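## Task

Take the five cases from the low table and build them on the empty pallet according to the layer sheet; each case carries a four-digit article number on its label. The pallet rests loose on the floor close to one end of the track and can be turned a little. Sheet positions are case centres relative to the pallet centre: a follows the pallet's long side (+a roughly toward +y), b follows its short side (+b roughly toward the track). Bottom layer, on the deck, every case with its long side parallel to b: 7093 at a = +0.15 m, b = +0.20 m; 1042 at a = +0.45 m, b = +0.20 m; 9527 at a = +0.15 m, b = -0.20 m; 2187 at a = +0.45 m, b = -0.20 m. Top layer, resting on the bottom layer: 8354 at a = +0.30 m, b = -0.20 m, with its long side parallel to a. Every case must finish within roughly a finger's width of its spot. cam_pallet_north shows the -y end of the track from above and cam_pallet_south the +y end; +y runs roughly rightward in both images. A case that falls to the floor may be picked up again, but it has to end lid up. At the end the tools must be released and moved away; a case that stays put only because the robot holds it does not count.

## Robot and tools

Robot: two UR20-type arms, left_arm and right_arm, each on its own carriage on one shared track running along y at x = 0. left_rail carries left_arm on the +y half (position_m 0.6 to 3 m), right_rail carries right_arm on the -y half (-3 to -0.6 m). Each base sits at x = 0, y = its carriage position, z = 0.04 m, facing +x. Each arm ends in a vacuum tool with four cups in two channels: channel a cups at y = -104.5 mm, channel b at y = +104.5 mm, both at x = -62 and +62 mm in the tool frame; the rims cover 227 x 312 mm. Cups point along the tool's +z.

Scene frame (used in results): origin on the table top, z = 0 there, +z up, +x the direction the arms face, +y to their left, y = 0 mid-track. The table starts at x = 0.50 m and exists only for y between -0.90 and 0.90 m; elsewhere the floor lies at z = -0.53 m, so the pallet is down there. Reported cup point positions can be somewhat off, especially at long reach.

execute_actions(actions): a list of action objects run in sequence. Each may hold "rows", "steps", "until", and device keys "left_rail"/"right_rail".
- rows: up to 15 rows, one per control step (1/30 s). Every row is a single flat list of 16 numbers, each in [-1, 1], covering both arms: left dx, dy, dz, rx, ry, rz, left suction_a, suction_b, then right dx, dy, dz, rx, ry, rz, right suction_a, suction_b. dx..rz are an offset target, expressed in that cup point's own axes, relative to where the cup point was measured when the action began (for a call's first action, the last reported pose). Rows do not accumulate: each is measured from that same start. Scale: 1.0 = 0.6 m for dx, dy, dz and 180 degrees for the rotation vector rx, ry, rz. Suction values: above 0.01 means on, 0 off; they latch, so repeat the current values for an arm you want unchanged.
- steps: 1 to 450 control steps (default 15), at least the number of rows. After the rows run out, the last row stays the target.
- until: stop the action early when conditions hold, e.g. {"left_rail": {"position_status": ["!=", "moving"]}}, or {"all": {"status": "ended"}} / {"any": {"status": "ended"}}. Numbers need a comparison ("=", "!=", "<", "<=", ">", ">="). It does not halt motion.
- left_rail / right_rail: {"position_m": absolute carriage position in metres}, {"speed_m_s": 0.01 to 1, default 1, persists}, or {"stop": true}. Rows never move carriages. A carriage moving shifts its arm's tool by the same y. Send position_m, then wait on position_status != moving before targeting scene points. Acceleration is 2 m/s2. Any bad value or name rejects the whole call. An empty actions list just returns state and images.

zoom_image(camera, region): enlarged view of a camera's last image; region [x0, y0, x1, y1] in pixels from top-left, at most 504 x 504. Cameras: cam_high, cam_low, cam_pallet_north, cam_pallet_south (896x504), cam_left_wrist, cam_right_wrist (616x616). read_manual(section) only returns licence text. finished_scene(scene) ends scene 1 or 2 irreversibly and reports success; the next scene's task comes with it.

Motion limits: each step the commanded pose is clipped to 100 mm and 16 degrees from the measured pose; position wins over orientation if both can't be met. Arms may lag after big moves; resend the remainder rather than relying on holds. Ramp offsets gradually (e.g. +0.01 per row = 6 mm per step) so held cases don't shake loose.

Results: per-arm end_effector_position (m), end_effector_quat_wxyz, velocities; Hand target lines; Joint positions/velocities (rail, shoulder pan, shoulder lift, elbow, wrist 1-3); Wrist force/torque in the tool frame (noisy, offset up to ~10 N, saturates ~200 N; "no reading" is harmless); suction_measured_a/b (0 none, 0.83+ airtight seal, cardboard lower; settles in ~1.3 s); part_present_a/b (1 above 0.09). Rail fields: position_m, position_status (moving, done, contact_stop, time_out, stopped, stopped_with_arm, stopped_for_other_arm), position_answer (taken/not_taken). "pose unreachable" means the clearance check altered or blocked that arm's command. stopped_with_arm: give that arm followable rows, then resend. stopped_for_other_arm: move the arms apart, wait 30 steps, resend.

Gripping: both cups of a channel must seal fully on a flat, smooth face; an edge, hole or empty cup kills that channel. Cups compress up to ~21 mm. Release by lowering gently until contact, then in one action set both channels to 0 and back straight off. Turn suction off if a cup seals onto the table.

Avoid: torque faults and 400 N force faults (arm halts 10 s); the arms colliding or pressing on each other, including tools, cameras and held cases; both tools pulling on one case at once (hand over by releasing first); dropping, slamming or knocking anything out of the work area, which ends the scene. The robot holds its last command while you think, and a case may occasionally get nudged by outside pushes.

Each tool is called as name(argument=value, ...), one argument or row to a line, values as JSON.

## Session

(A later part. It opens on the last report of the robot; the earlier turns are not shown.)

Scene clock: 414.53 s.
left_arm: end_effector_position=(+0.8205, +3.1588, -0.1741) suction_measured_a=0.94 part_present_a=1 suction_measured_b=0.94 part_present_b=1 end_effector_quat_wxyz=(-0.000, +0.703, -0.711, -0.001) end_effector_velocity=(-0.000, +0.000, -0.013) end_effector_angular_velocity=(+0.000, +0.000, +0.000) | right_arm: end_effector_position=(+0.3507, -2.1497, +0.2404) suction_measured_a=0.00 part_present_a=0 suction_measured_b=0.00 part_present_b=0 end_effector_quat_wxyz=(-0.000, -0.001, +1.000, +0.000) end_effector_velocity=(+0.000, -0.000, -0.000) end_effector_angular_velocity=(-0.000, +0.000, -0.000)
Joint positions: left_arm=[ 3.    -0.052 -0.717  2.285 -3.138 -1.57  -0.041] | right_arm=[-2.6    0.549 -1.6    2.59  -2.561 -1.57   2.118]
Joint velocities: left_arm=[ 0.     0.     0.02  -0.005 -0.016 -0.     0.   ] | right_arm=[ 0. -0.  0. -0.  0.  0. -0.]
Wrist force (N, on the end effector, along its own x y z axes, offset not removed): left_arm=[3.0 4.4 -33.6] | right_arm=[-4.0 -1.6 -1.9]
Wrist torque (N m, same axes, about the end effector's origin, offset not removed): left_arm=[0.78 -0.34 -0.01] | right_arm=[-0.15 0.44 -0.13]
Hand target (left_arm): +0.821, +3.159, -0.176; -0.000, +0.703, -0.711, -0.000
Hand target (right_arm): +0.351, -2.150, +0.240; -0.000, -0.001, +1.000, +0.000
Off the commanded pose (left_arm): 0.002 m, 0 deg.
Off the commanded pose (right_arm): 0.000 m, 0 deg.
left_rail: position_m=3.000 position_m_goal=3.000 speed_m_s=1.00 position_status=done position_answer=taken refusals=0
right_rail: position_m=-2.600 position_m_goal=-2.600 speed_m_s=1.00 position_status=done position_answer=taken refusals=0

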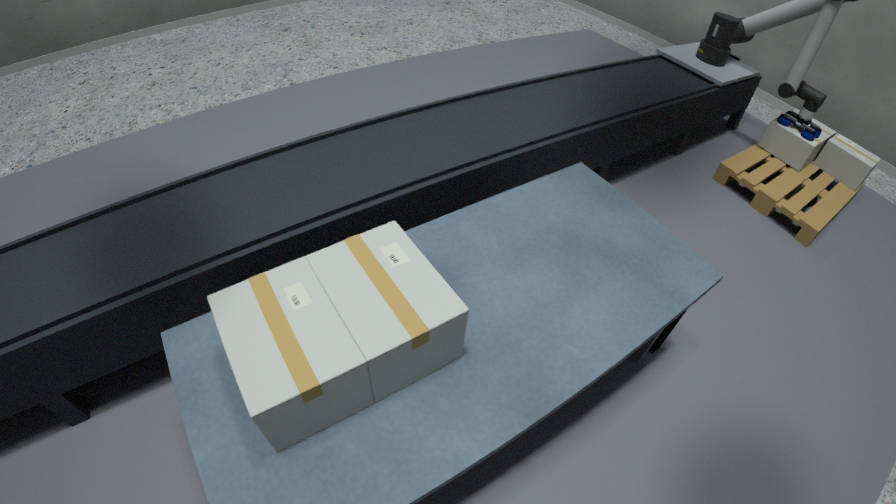

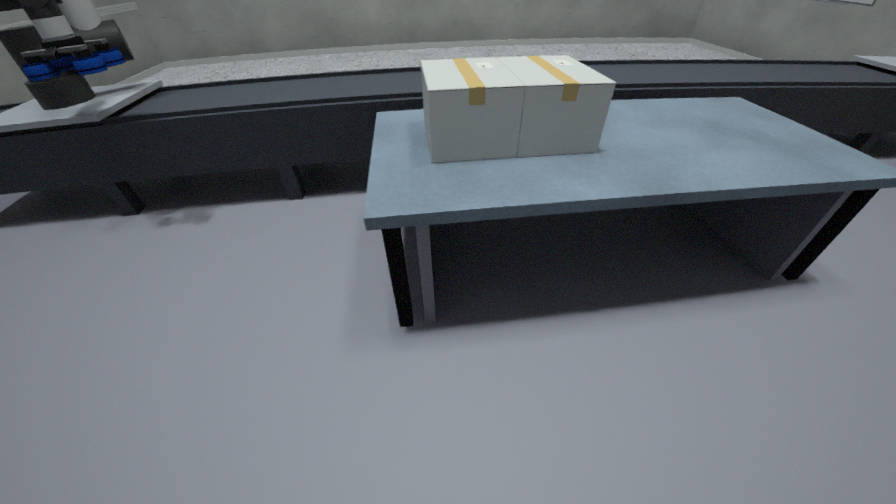

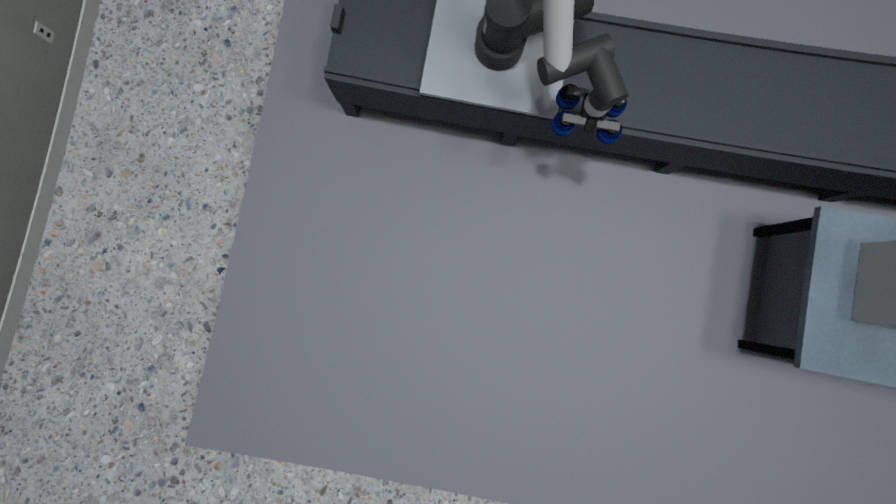

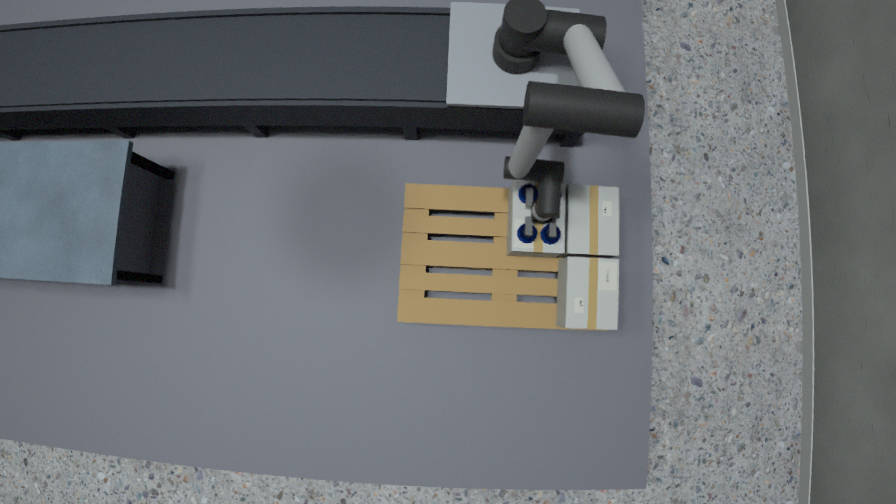

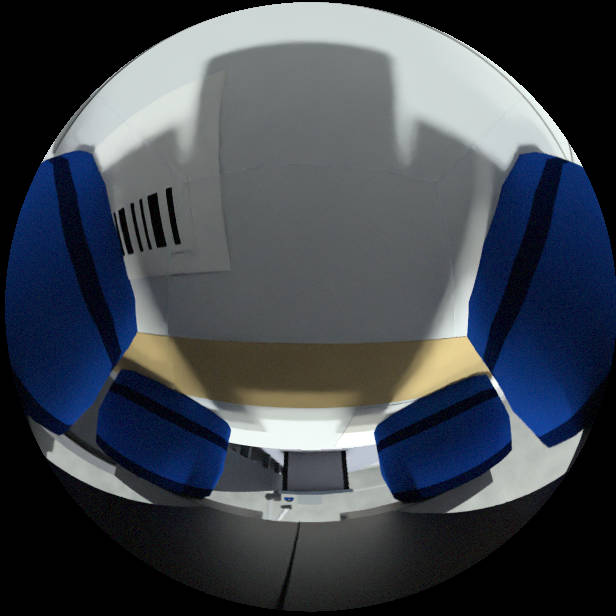

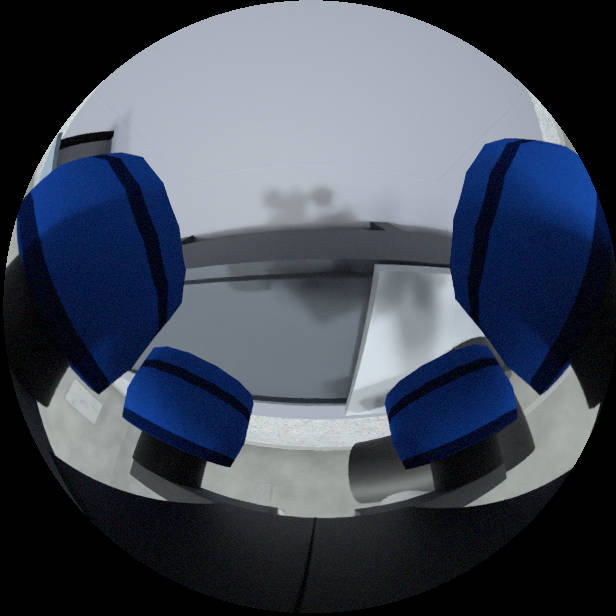

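execute_actions(
  actions=[
    {"rows": [[0,0,0.004,0,0,0,1,1,0,0,0,0,0,0,0,0],[0,0,0.0052,0,0,0,1,1,0,0,0,0,0,0,0,0]], "steps": 8},
  ],
)

Scene clock: 416.37 s.
left_arm: end_effector_position=(+0.8205, +3.1588, -0.1769) suction_measured_a=0.94 part_present_a=1 suction_measured_b=0.94 part_present_b=1 end_effector_quat_wxyz=(-0.000, +0.703, -0.711, -0.001) end_effector_velocity=(-0.000, +0.000, -0.003) end_effector_angular_velocity=(+0.000, +0.000, -0.000) | right_arm: end_effector_position=(+0.3507, -2.1497, +0.2404) suction_measured_a=0.00 part_present_a=0 suction_measured_b=0.00 part_present_b=0 end_effector_quat_wxyz=(-0.000, -0.001, +1.000, +0.000) end_effector_velocity=(-0.000, +0.000, +0.000) end_effector_angular_velocity=(+0.000, -0.000, +0.000)
Joint positions: left_arm=[ 3.    -0.052 -0.713  2.284 -3.141 -1.57  -0.041] | right_arm=[-2.6    0.549 -1.6    2.59  -2.561 -1.57   2.118]
Joint velocities: left_arm=[ 0.     0.     0.004 -0.001 -0.003 -0.     0.   ] | right_arm=[ 0.  0. -0.  0. -0.  0. -0.]
Wrist force (N, on the end effector, along its own x y z axes, offset not removed): left_arm=[5.6 0.6 -33.7] | right_arm=[-3.7 -2.1 -0.6]
Wrist torque (N m, same axes, about the end effector's origin, offset not removed): left_arm=[0.31 -0.62 -0.16] | right_arm=[-0.14 0.49 -0.06]
Hand target (left_arm): +0.821, +3.159, -0.177; -0.000, +0.703, -0.711, -0.001
Hand target (right_arm): +0.351, -2.150, +0.240; -0.000, -0.001, +1.000, +0.000
Off the commanded pose (left_arm): 0.000 m, 0 deg.
Off the commanded pose (right_arm): 0.000 m, 0 deg.
left_rail: position_m=3.000 position_m_goal=3.000 speed_m_s=1.00 position_status=done position_answer=taken refusals=0
right_rail: position_m=-2.600 position_m_goal=-2.600 speed_m_s=1.00 position_status=done position_answer=taken refusals=0

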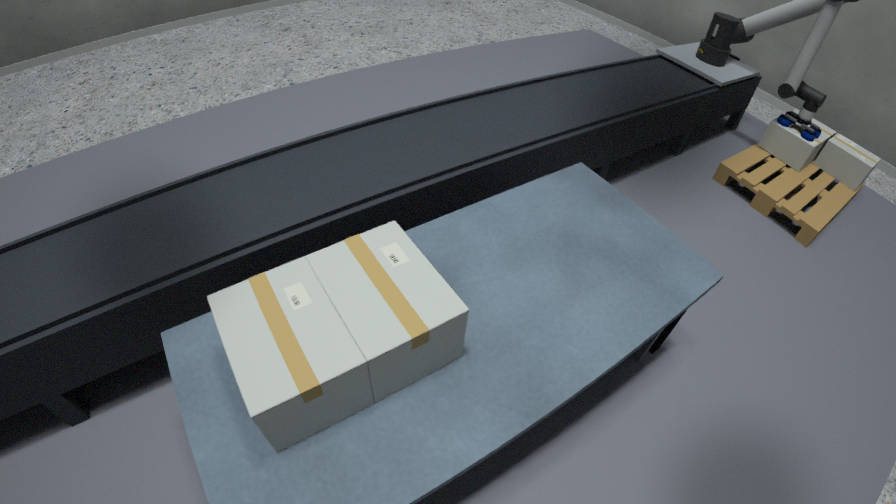

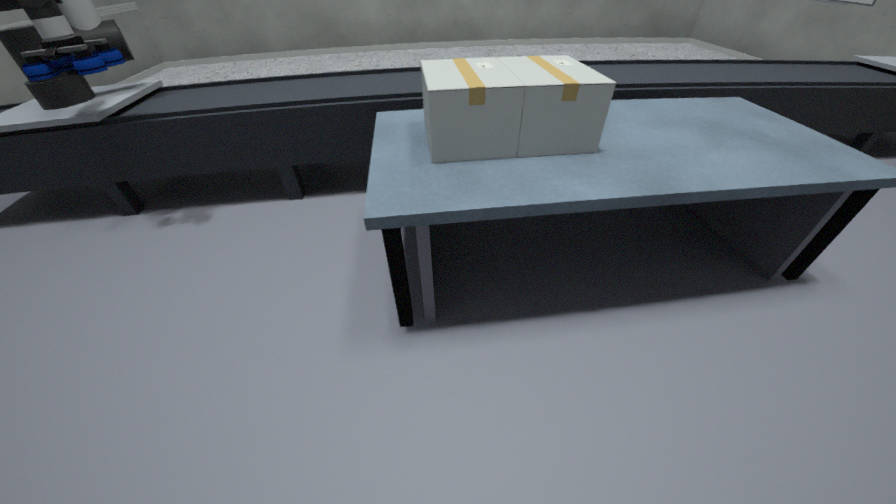

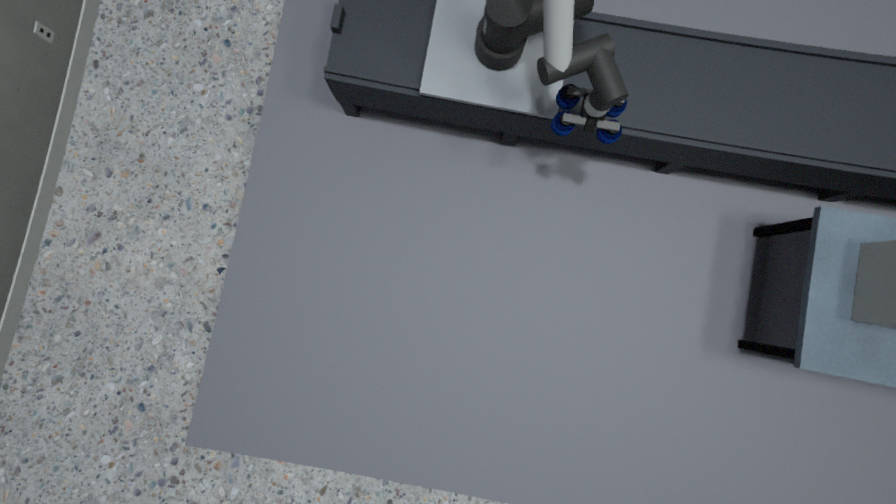

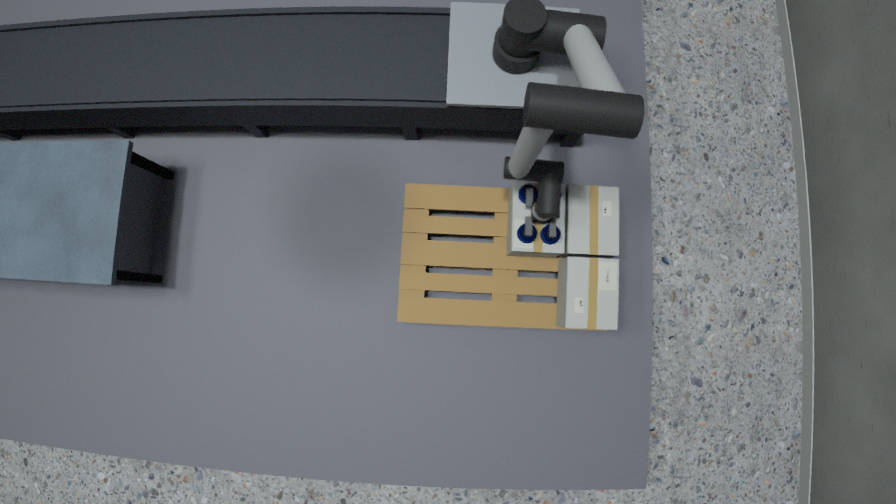

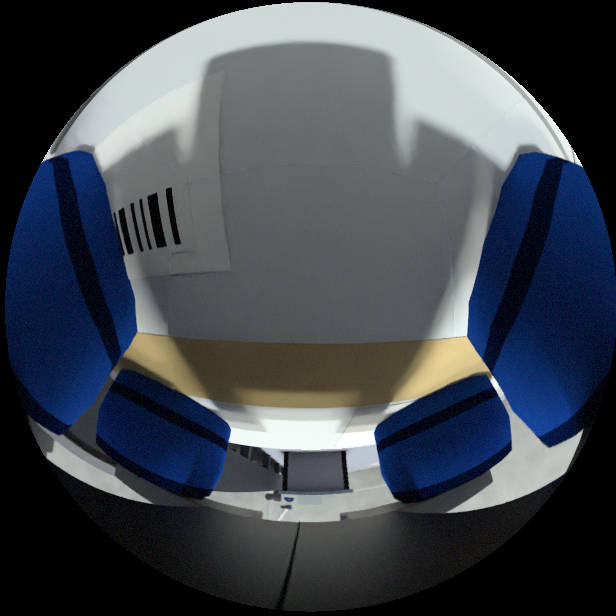

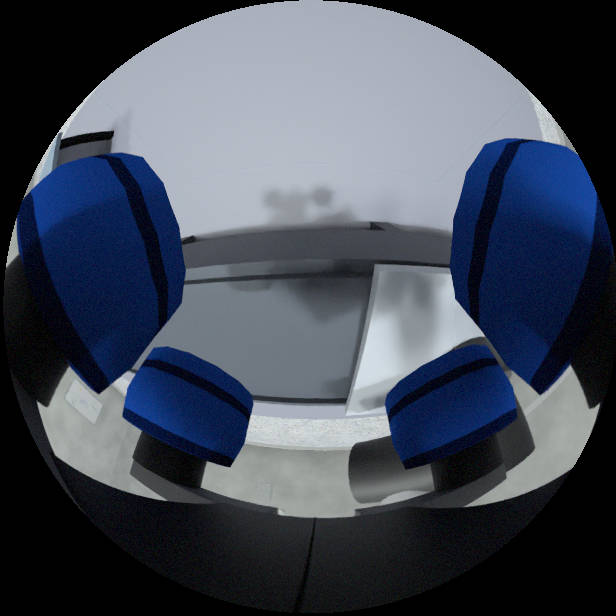

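execute_actions(
  actions=[
    {"rows": [[0,0,0.0015,0,0,0,1,1,0,0,0,0,0,0,0,0],[0,0,0.003,0,0,0,1,1,0,0,0,0,0,0,0,0]], "steps": 8},
  ],
)

Scene clock: 417.67 s.
left_arm: end_effector_position=(+0.8205, +3.1588, -0.1784) suction_measured_a=0.94 part_present_a=1 suction_measured_b=0.94 part_present_b=1 end_effector_quat_wxyz=(-0.000, +0.703, -0.711, -0.001) end_effector_velocity=(+0.000, +0.000, -0.003) end_effector_angular_velocity=(+0.000, +0.000, -0.000) | right_arm: end_effector_position=(+0.3507, -2.1497, +0.2404) suction_measured_a=0.00 part_present_a=0 suction_measured_b=0.00 part_present_b=0 end_effector_quat_wxyz=(-0.000, -0.001, +1.000, +0.000) end_effector_velocity=(+0.000, -0.000, -0.000) end_effector_angular_velocity=(-0.000, +0.000, -0.000)
Joint positions: left_arm=[ 3.    -0.052 -0.711  2.283 -3.143 -1.57  -0.041] | right_arm=[-2.6    0.549 -1.6    2.59  -2.561 -1.57   2.118]
Joint velocities: left_arm=[ 0.     0.     0.004 -0.001 -0.003  0.     0.   ] | right_arm=[ 0. -0.  0. -0.  0.  0. -0.]
Wrist force (N, on the end effector, along its own x y z axes, offset not removed): left_arm=[5.7 -1.4 -32.1] | right_arm=[-2.8 0.7 -2.3]
Wrist torque (N m, same axes, about the end effector's origin, offset not removed): left_arm=[0.06 -0.68 -0.12] | right_arm=[0.17 0.34 0.02]
Hand target (left_arm): +0.821, +3.159, -0.179; -0.000, +0.703, -0.711, -0.001
Hand target (right_arm): +0.351, -2.150, +0.240; -0.000, -0.001, +1.000, +0.000
Off the commanded pose (left_arm): 0.000 m, 0 deg.
Off the commanded pose (right_arm): 0.000 m, 0 deg.
left_rail: position_m=3.000 position_m_goal=3.000 speed_m_s=1.00 position_status=done position_answer=taken refusals=0
right_rail: position_m=-2.600 position_m_goal=-2.600 speed_m_s=1.00 position_status=done position_answer=taken refusals=0

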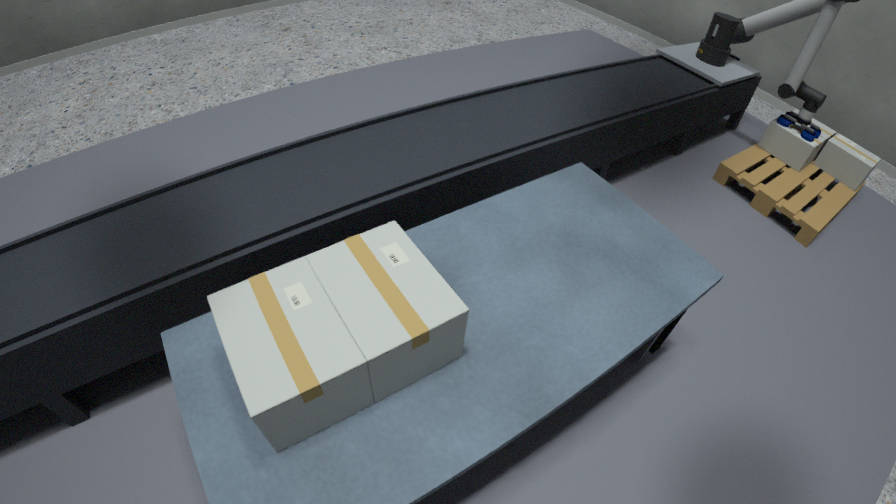

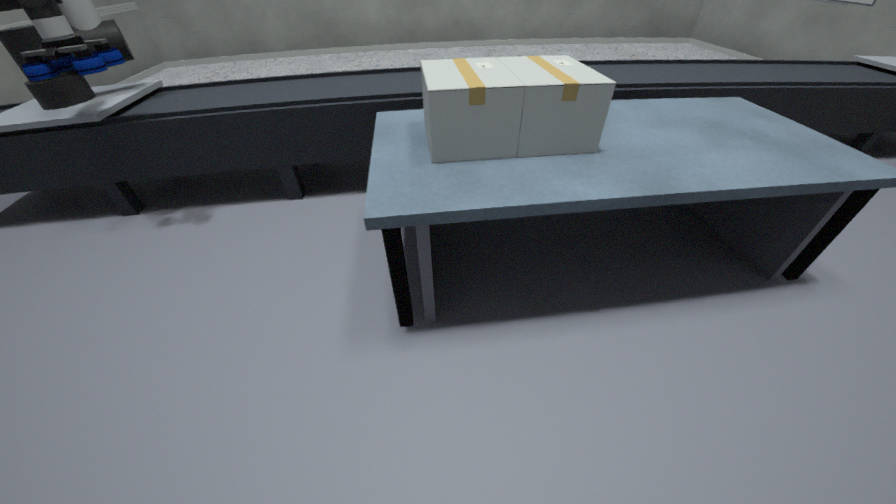

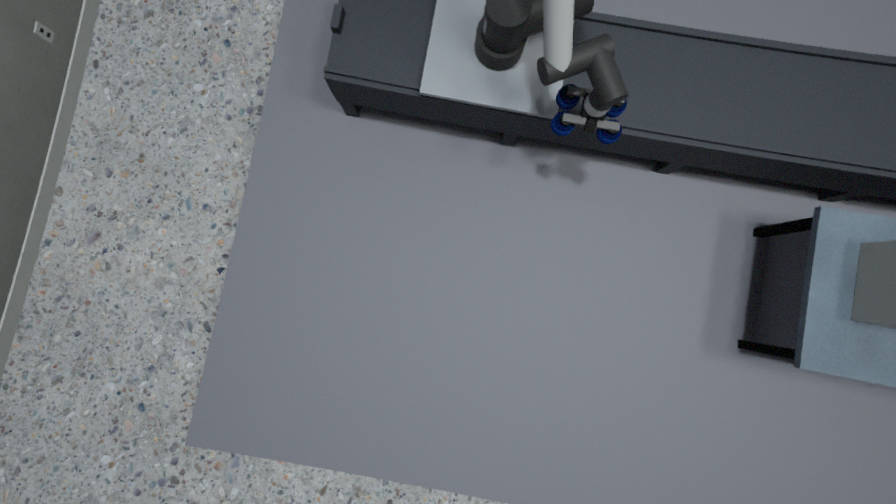

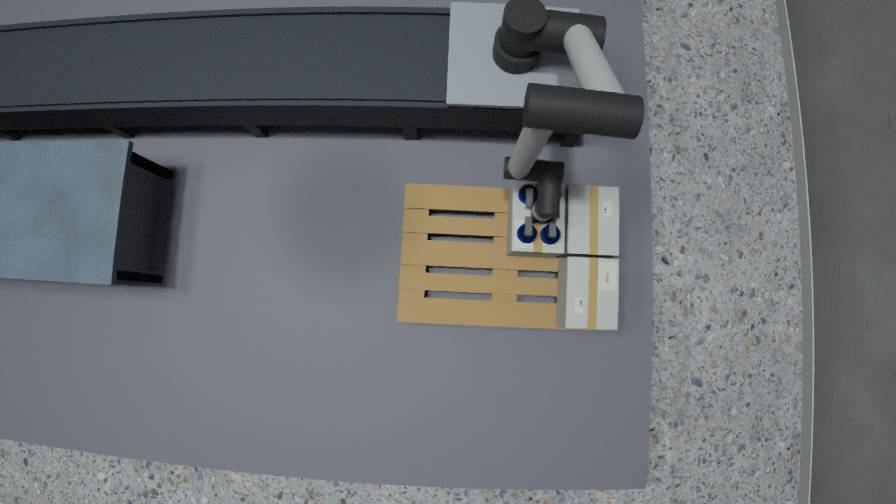

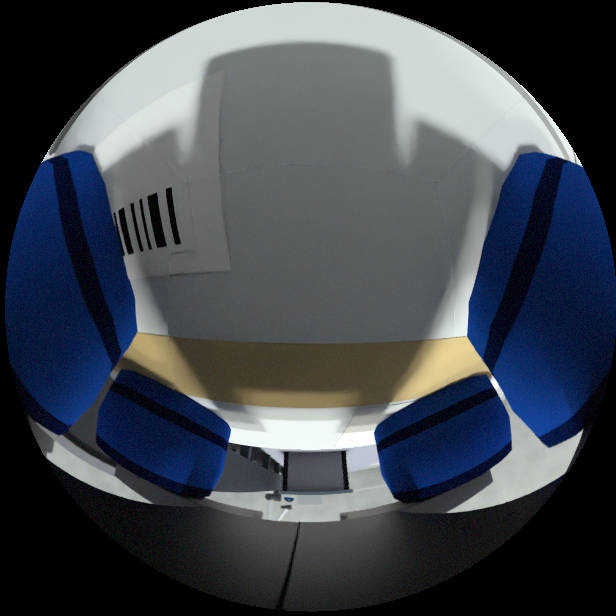

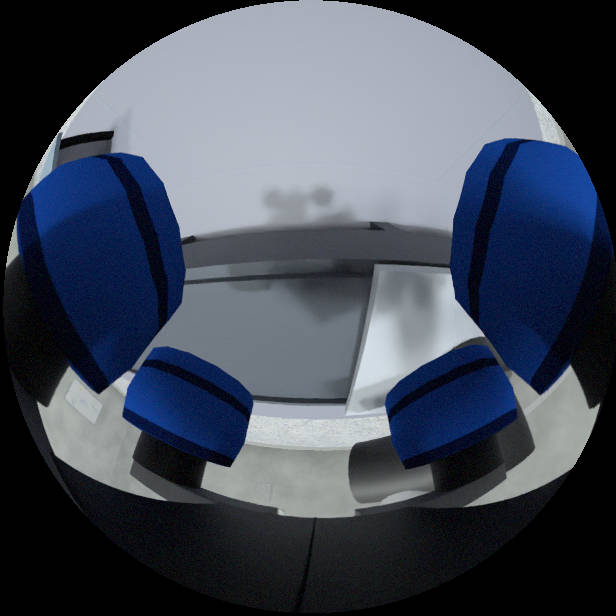

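execute_actions(
  actions=[
    {"rows": [[0,0,0.0013,0,0,0,1,1,0,0,0,0,0,0,0,0],[0,0,0.0026,0,0,0,1,1,0,0,0,0,0,0,0,0]], "steps": 8},
  ],
)

Scene clock: 419.10 s.
left_arm: end_effector_position=(+0.8205, +3.1588, -0.1796) suction_measured_a=0.94 part_present_a=1 suction_measured_b=0.94 part_present_b=1 end_effector_quat_wxyz=(-0.000, +0.703, -0.711, -0.001) end_effector_velocity=(-0.000, +0.000, -0.002) end_effector_angular_velocity=(-0.000, -0.001, -0.000) | right_arm: end_effector_position=(+0.3507, -2.1497, +0.2404) suction_measured_a=0.00 part_present_a=0 suction_measured_b=0.00 part_present_b=0 end_effector_quat_wxyz=(-0.000, -0.001, +1.000, +0.000) end_effector_velocity=(-0.000, -0.000, -0.000) end_effector_angular_velocity=(-0.000, +0.000, +0.000)
Joint positions: left_arm=[ 3.    -0.052 -0.709  2.283 -3.145 -1.57  -0.041] | right_arm=[-2.6    0.549 -1.6    2.59  -2.561 -1.57   2.118]
Joint velocities: left_arm=[ 0.     0.     0.003 -0.    -0.004 -0.     0.   ] | right_arm=[ 0.  0.  0.  0.  0.  0. -0.]
Wrist force (N, on the end effector, along its own x y z axes, offset not removed): left_arm=[-5.5 13.0 -63.8] | right_arm=[-4.7 -1.8 1.0]
Wrist torque (N m, same axes, about the end effector's origin, offset not removed): left_arm=[2.04 2.42 0.71] | right_arm=[-0.15 0.51 0.00]
Hand target (left_arm): +0.821, +3.159, -0.180; -0.000, +0.703, -0.711, -0.001
Hand target (right_arm): +0.351, -2.150, +0.240; -0.000, -0.001, +1.000, +0.000
Off the commanded pose (left_arm): 0.000 m, 0 deg.
Off the commanded pose (right_arm): 0.000 m, 0 deg.
left_rail: position_m=3.000 position_m_goal=3.000 speed_m_s=1.00 position_status=done position_answer=taken refusals=0
right_rail: position_m=-2.600 position_m_goal=-2.600 speed_m_s=1.00 position_status=done position_answer=taken refusals=0

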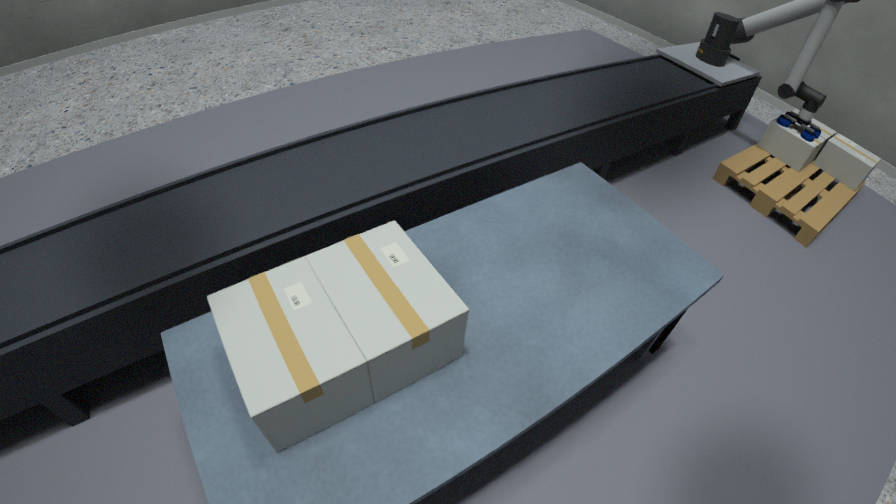

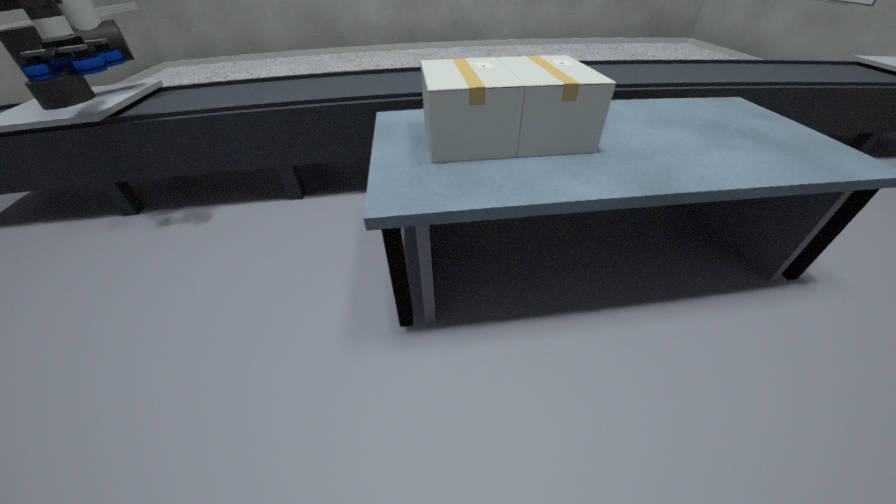

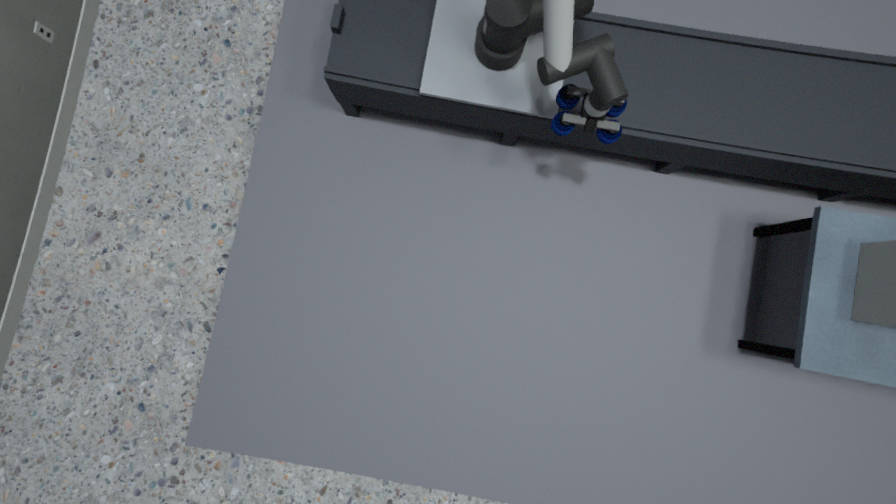

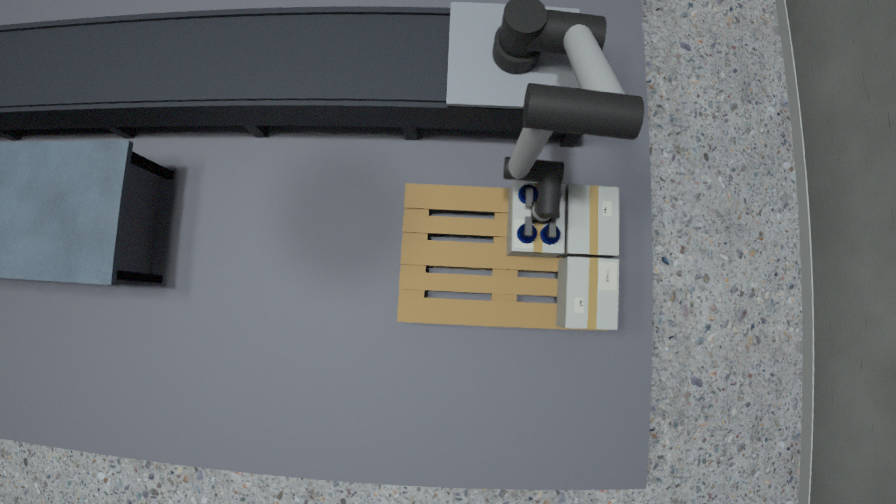

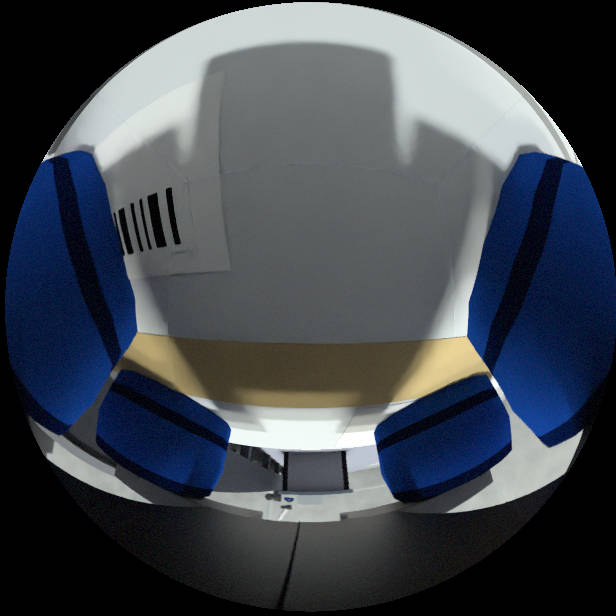

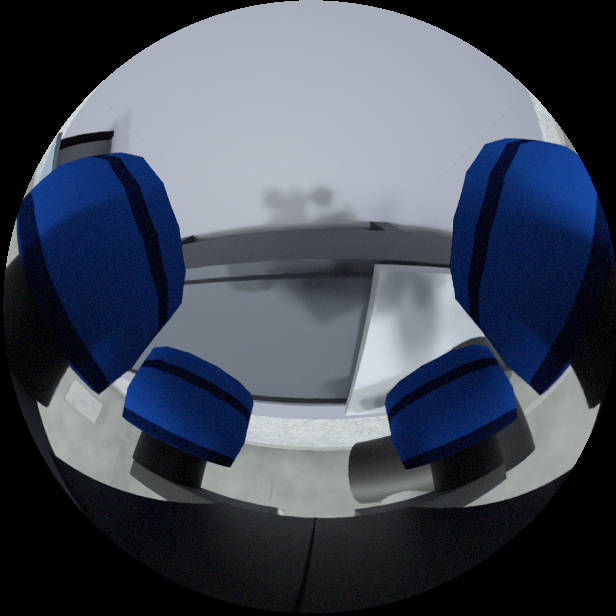

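execute_actions(
  actions=[
    {"rows": [[0,0,-0.01,0,0,0,0,0,0,0,0,0,0,0,0,0],[0,0,-0.02,0,0,0,0,0,0,0,0,0,0,0,0,0],[0,0,-0.04,0,0,0,0,0,0,0,0,0,0,0,0,0],[0,0,-0.07,0,0,0,0,0,0,0,0,0,0,0,0,0],[0,0,-0.10,0,0,0,0,0,0,0,0,0,0,0,0,0],[0,0,-0.13,0,0,0,0,0,0,0,0,0,0,0,0,0],[0,0,-0.16,0,0,0,0,0,0,0,0,0,0,0,0,0]], "steps": 9},
  ],
)

Scene clock: 423.37 s.
left_arm: end_effector_position=(+0.8198, +3.1589, -0.1318) suction_measured_a=0.01 part_present_a=0 suction_measured_b=0.01 part_present_b=0 end_effector_quat_wxyz=(-0.000, +0.703, -0.711, -0.001) end_effector_velocity=(+0.009, +0.001, +0.336) end_effector_angular_velocity=(-0.002, -0.036, +0.001) | right_arm: end_effector_position=(+0.3507, -2.1497, +0.2404) suction_measured_a=0.00 part_present_a=0 suction_measured_b=0.00 part_present_b=0 end_effector_quat_wxyz=(-0.000, -0.001, +1.000, +0.000) end_effector_velocity=(-0.000, -0.000, +0.000) end_effector_angular_velocity=(+0.000, -0.000, +0.000)
Joint positions: left_arm=[ 3.    -0.052 -0.783  2.298 -3.086 -1.57  -0.041] | right_arm=[-2.6    0.549 -1.6    2.59  -2.561 -1.57   2.118]
Joint velocities: left_arm=[ 0.     0.002 -0.512  0.086  0.39   0.     0.001] | right_arm=[ 0.  0. -0.  0. -0. -0. -0.]
Wrist force (N, on the end effector, along its own x y z axes, offset not removed): left_arm=[-0.8 1.1 1.9] | right_arm=[-0.1 -1.9 -2.6]
Wrist torque (N m, same axes, about the end effector's origin, offset not removed): left_arm=[-0.54 0.10 0.10] | right_arm=[-0.20 -0.03 -0.10]
Hand target (left_arm): +0.820, +3.159, -0.088; -0.001, +0.703, -0.711, +0.000
Hand target (right_arm): +0.351, -2.150, +0.240; -0.000, -0.001, +1.000, +0.000
Off the commanded pose (left_arm): 0.048 m, 0 deg.
Off the commanded pose (right_arm): 0.000 m, 0 deg.
left_rail: position_m=3.000 position_m_goal=3.000 speed_m_s=1.00 position_status=done position_answer=taken refusals=0
right_rail: position_m=-2.600 position_m_goal=-2.600 speed_m_s=1.00 position_status=done position_answer=taken refusals=0

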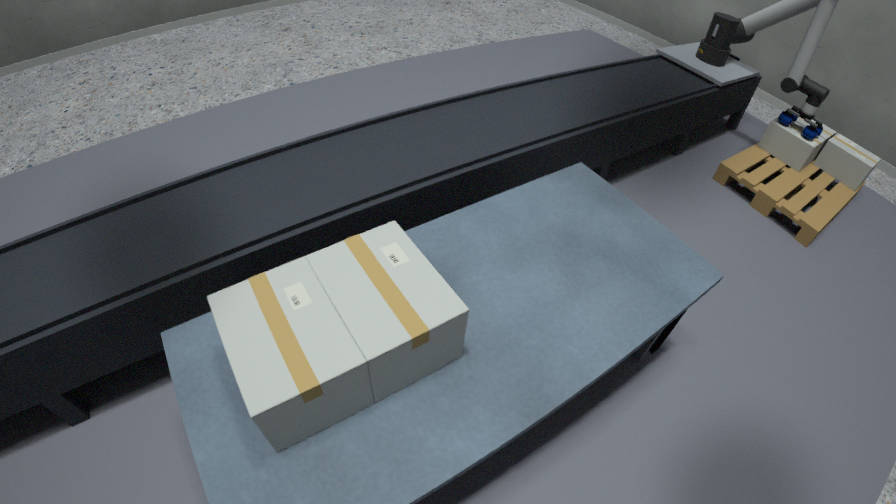

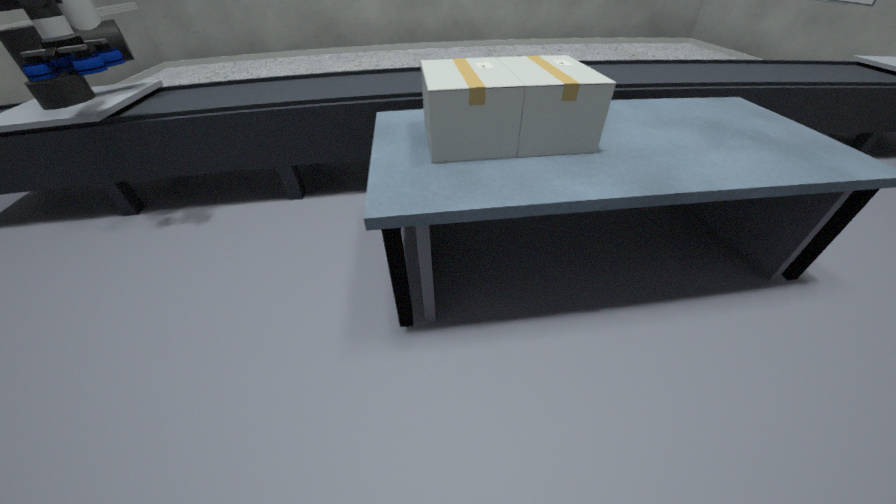

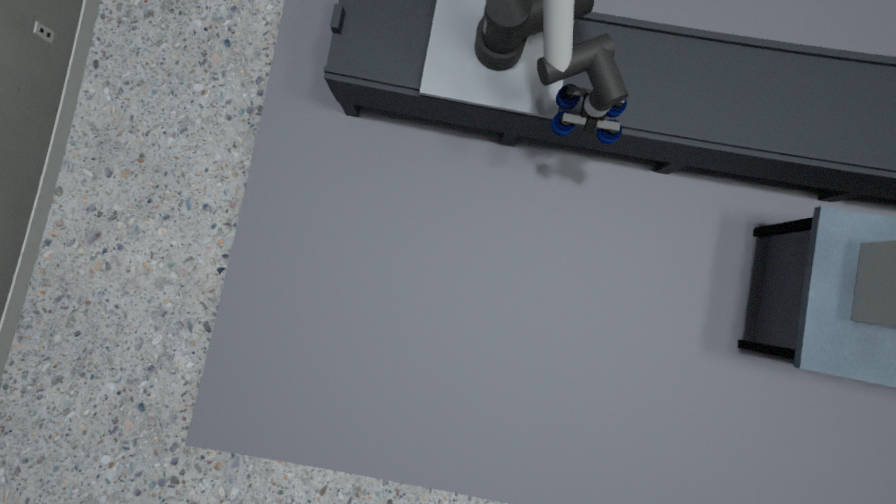

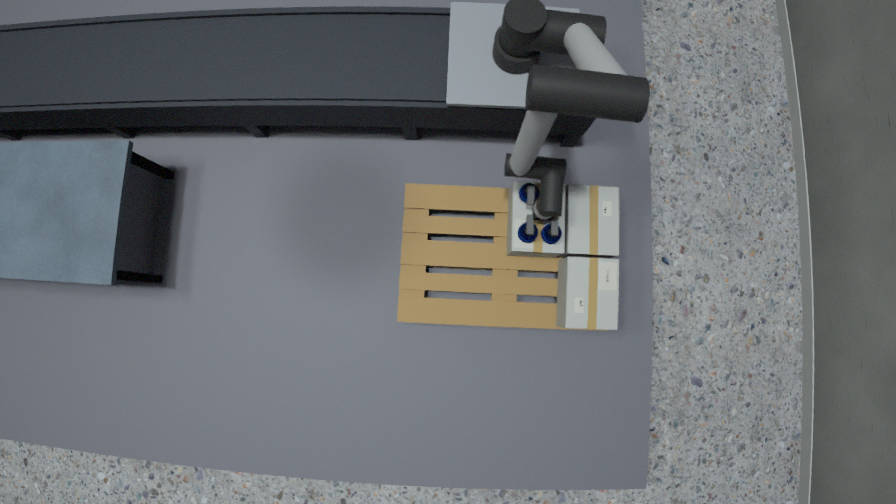

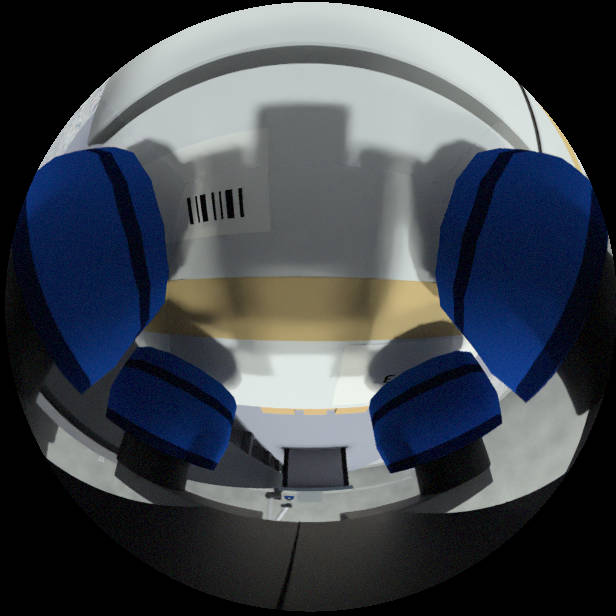

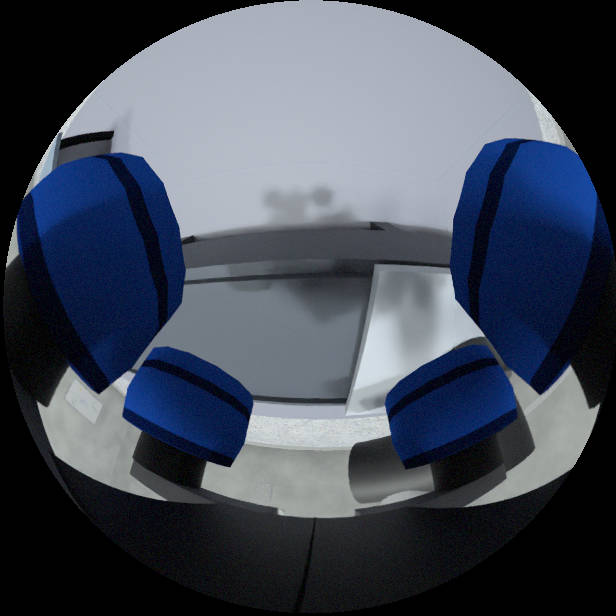

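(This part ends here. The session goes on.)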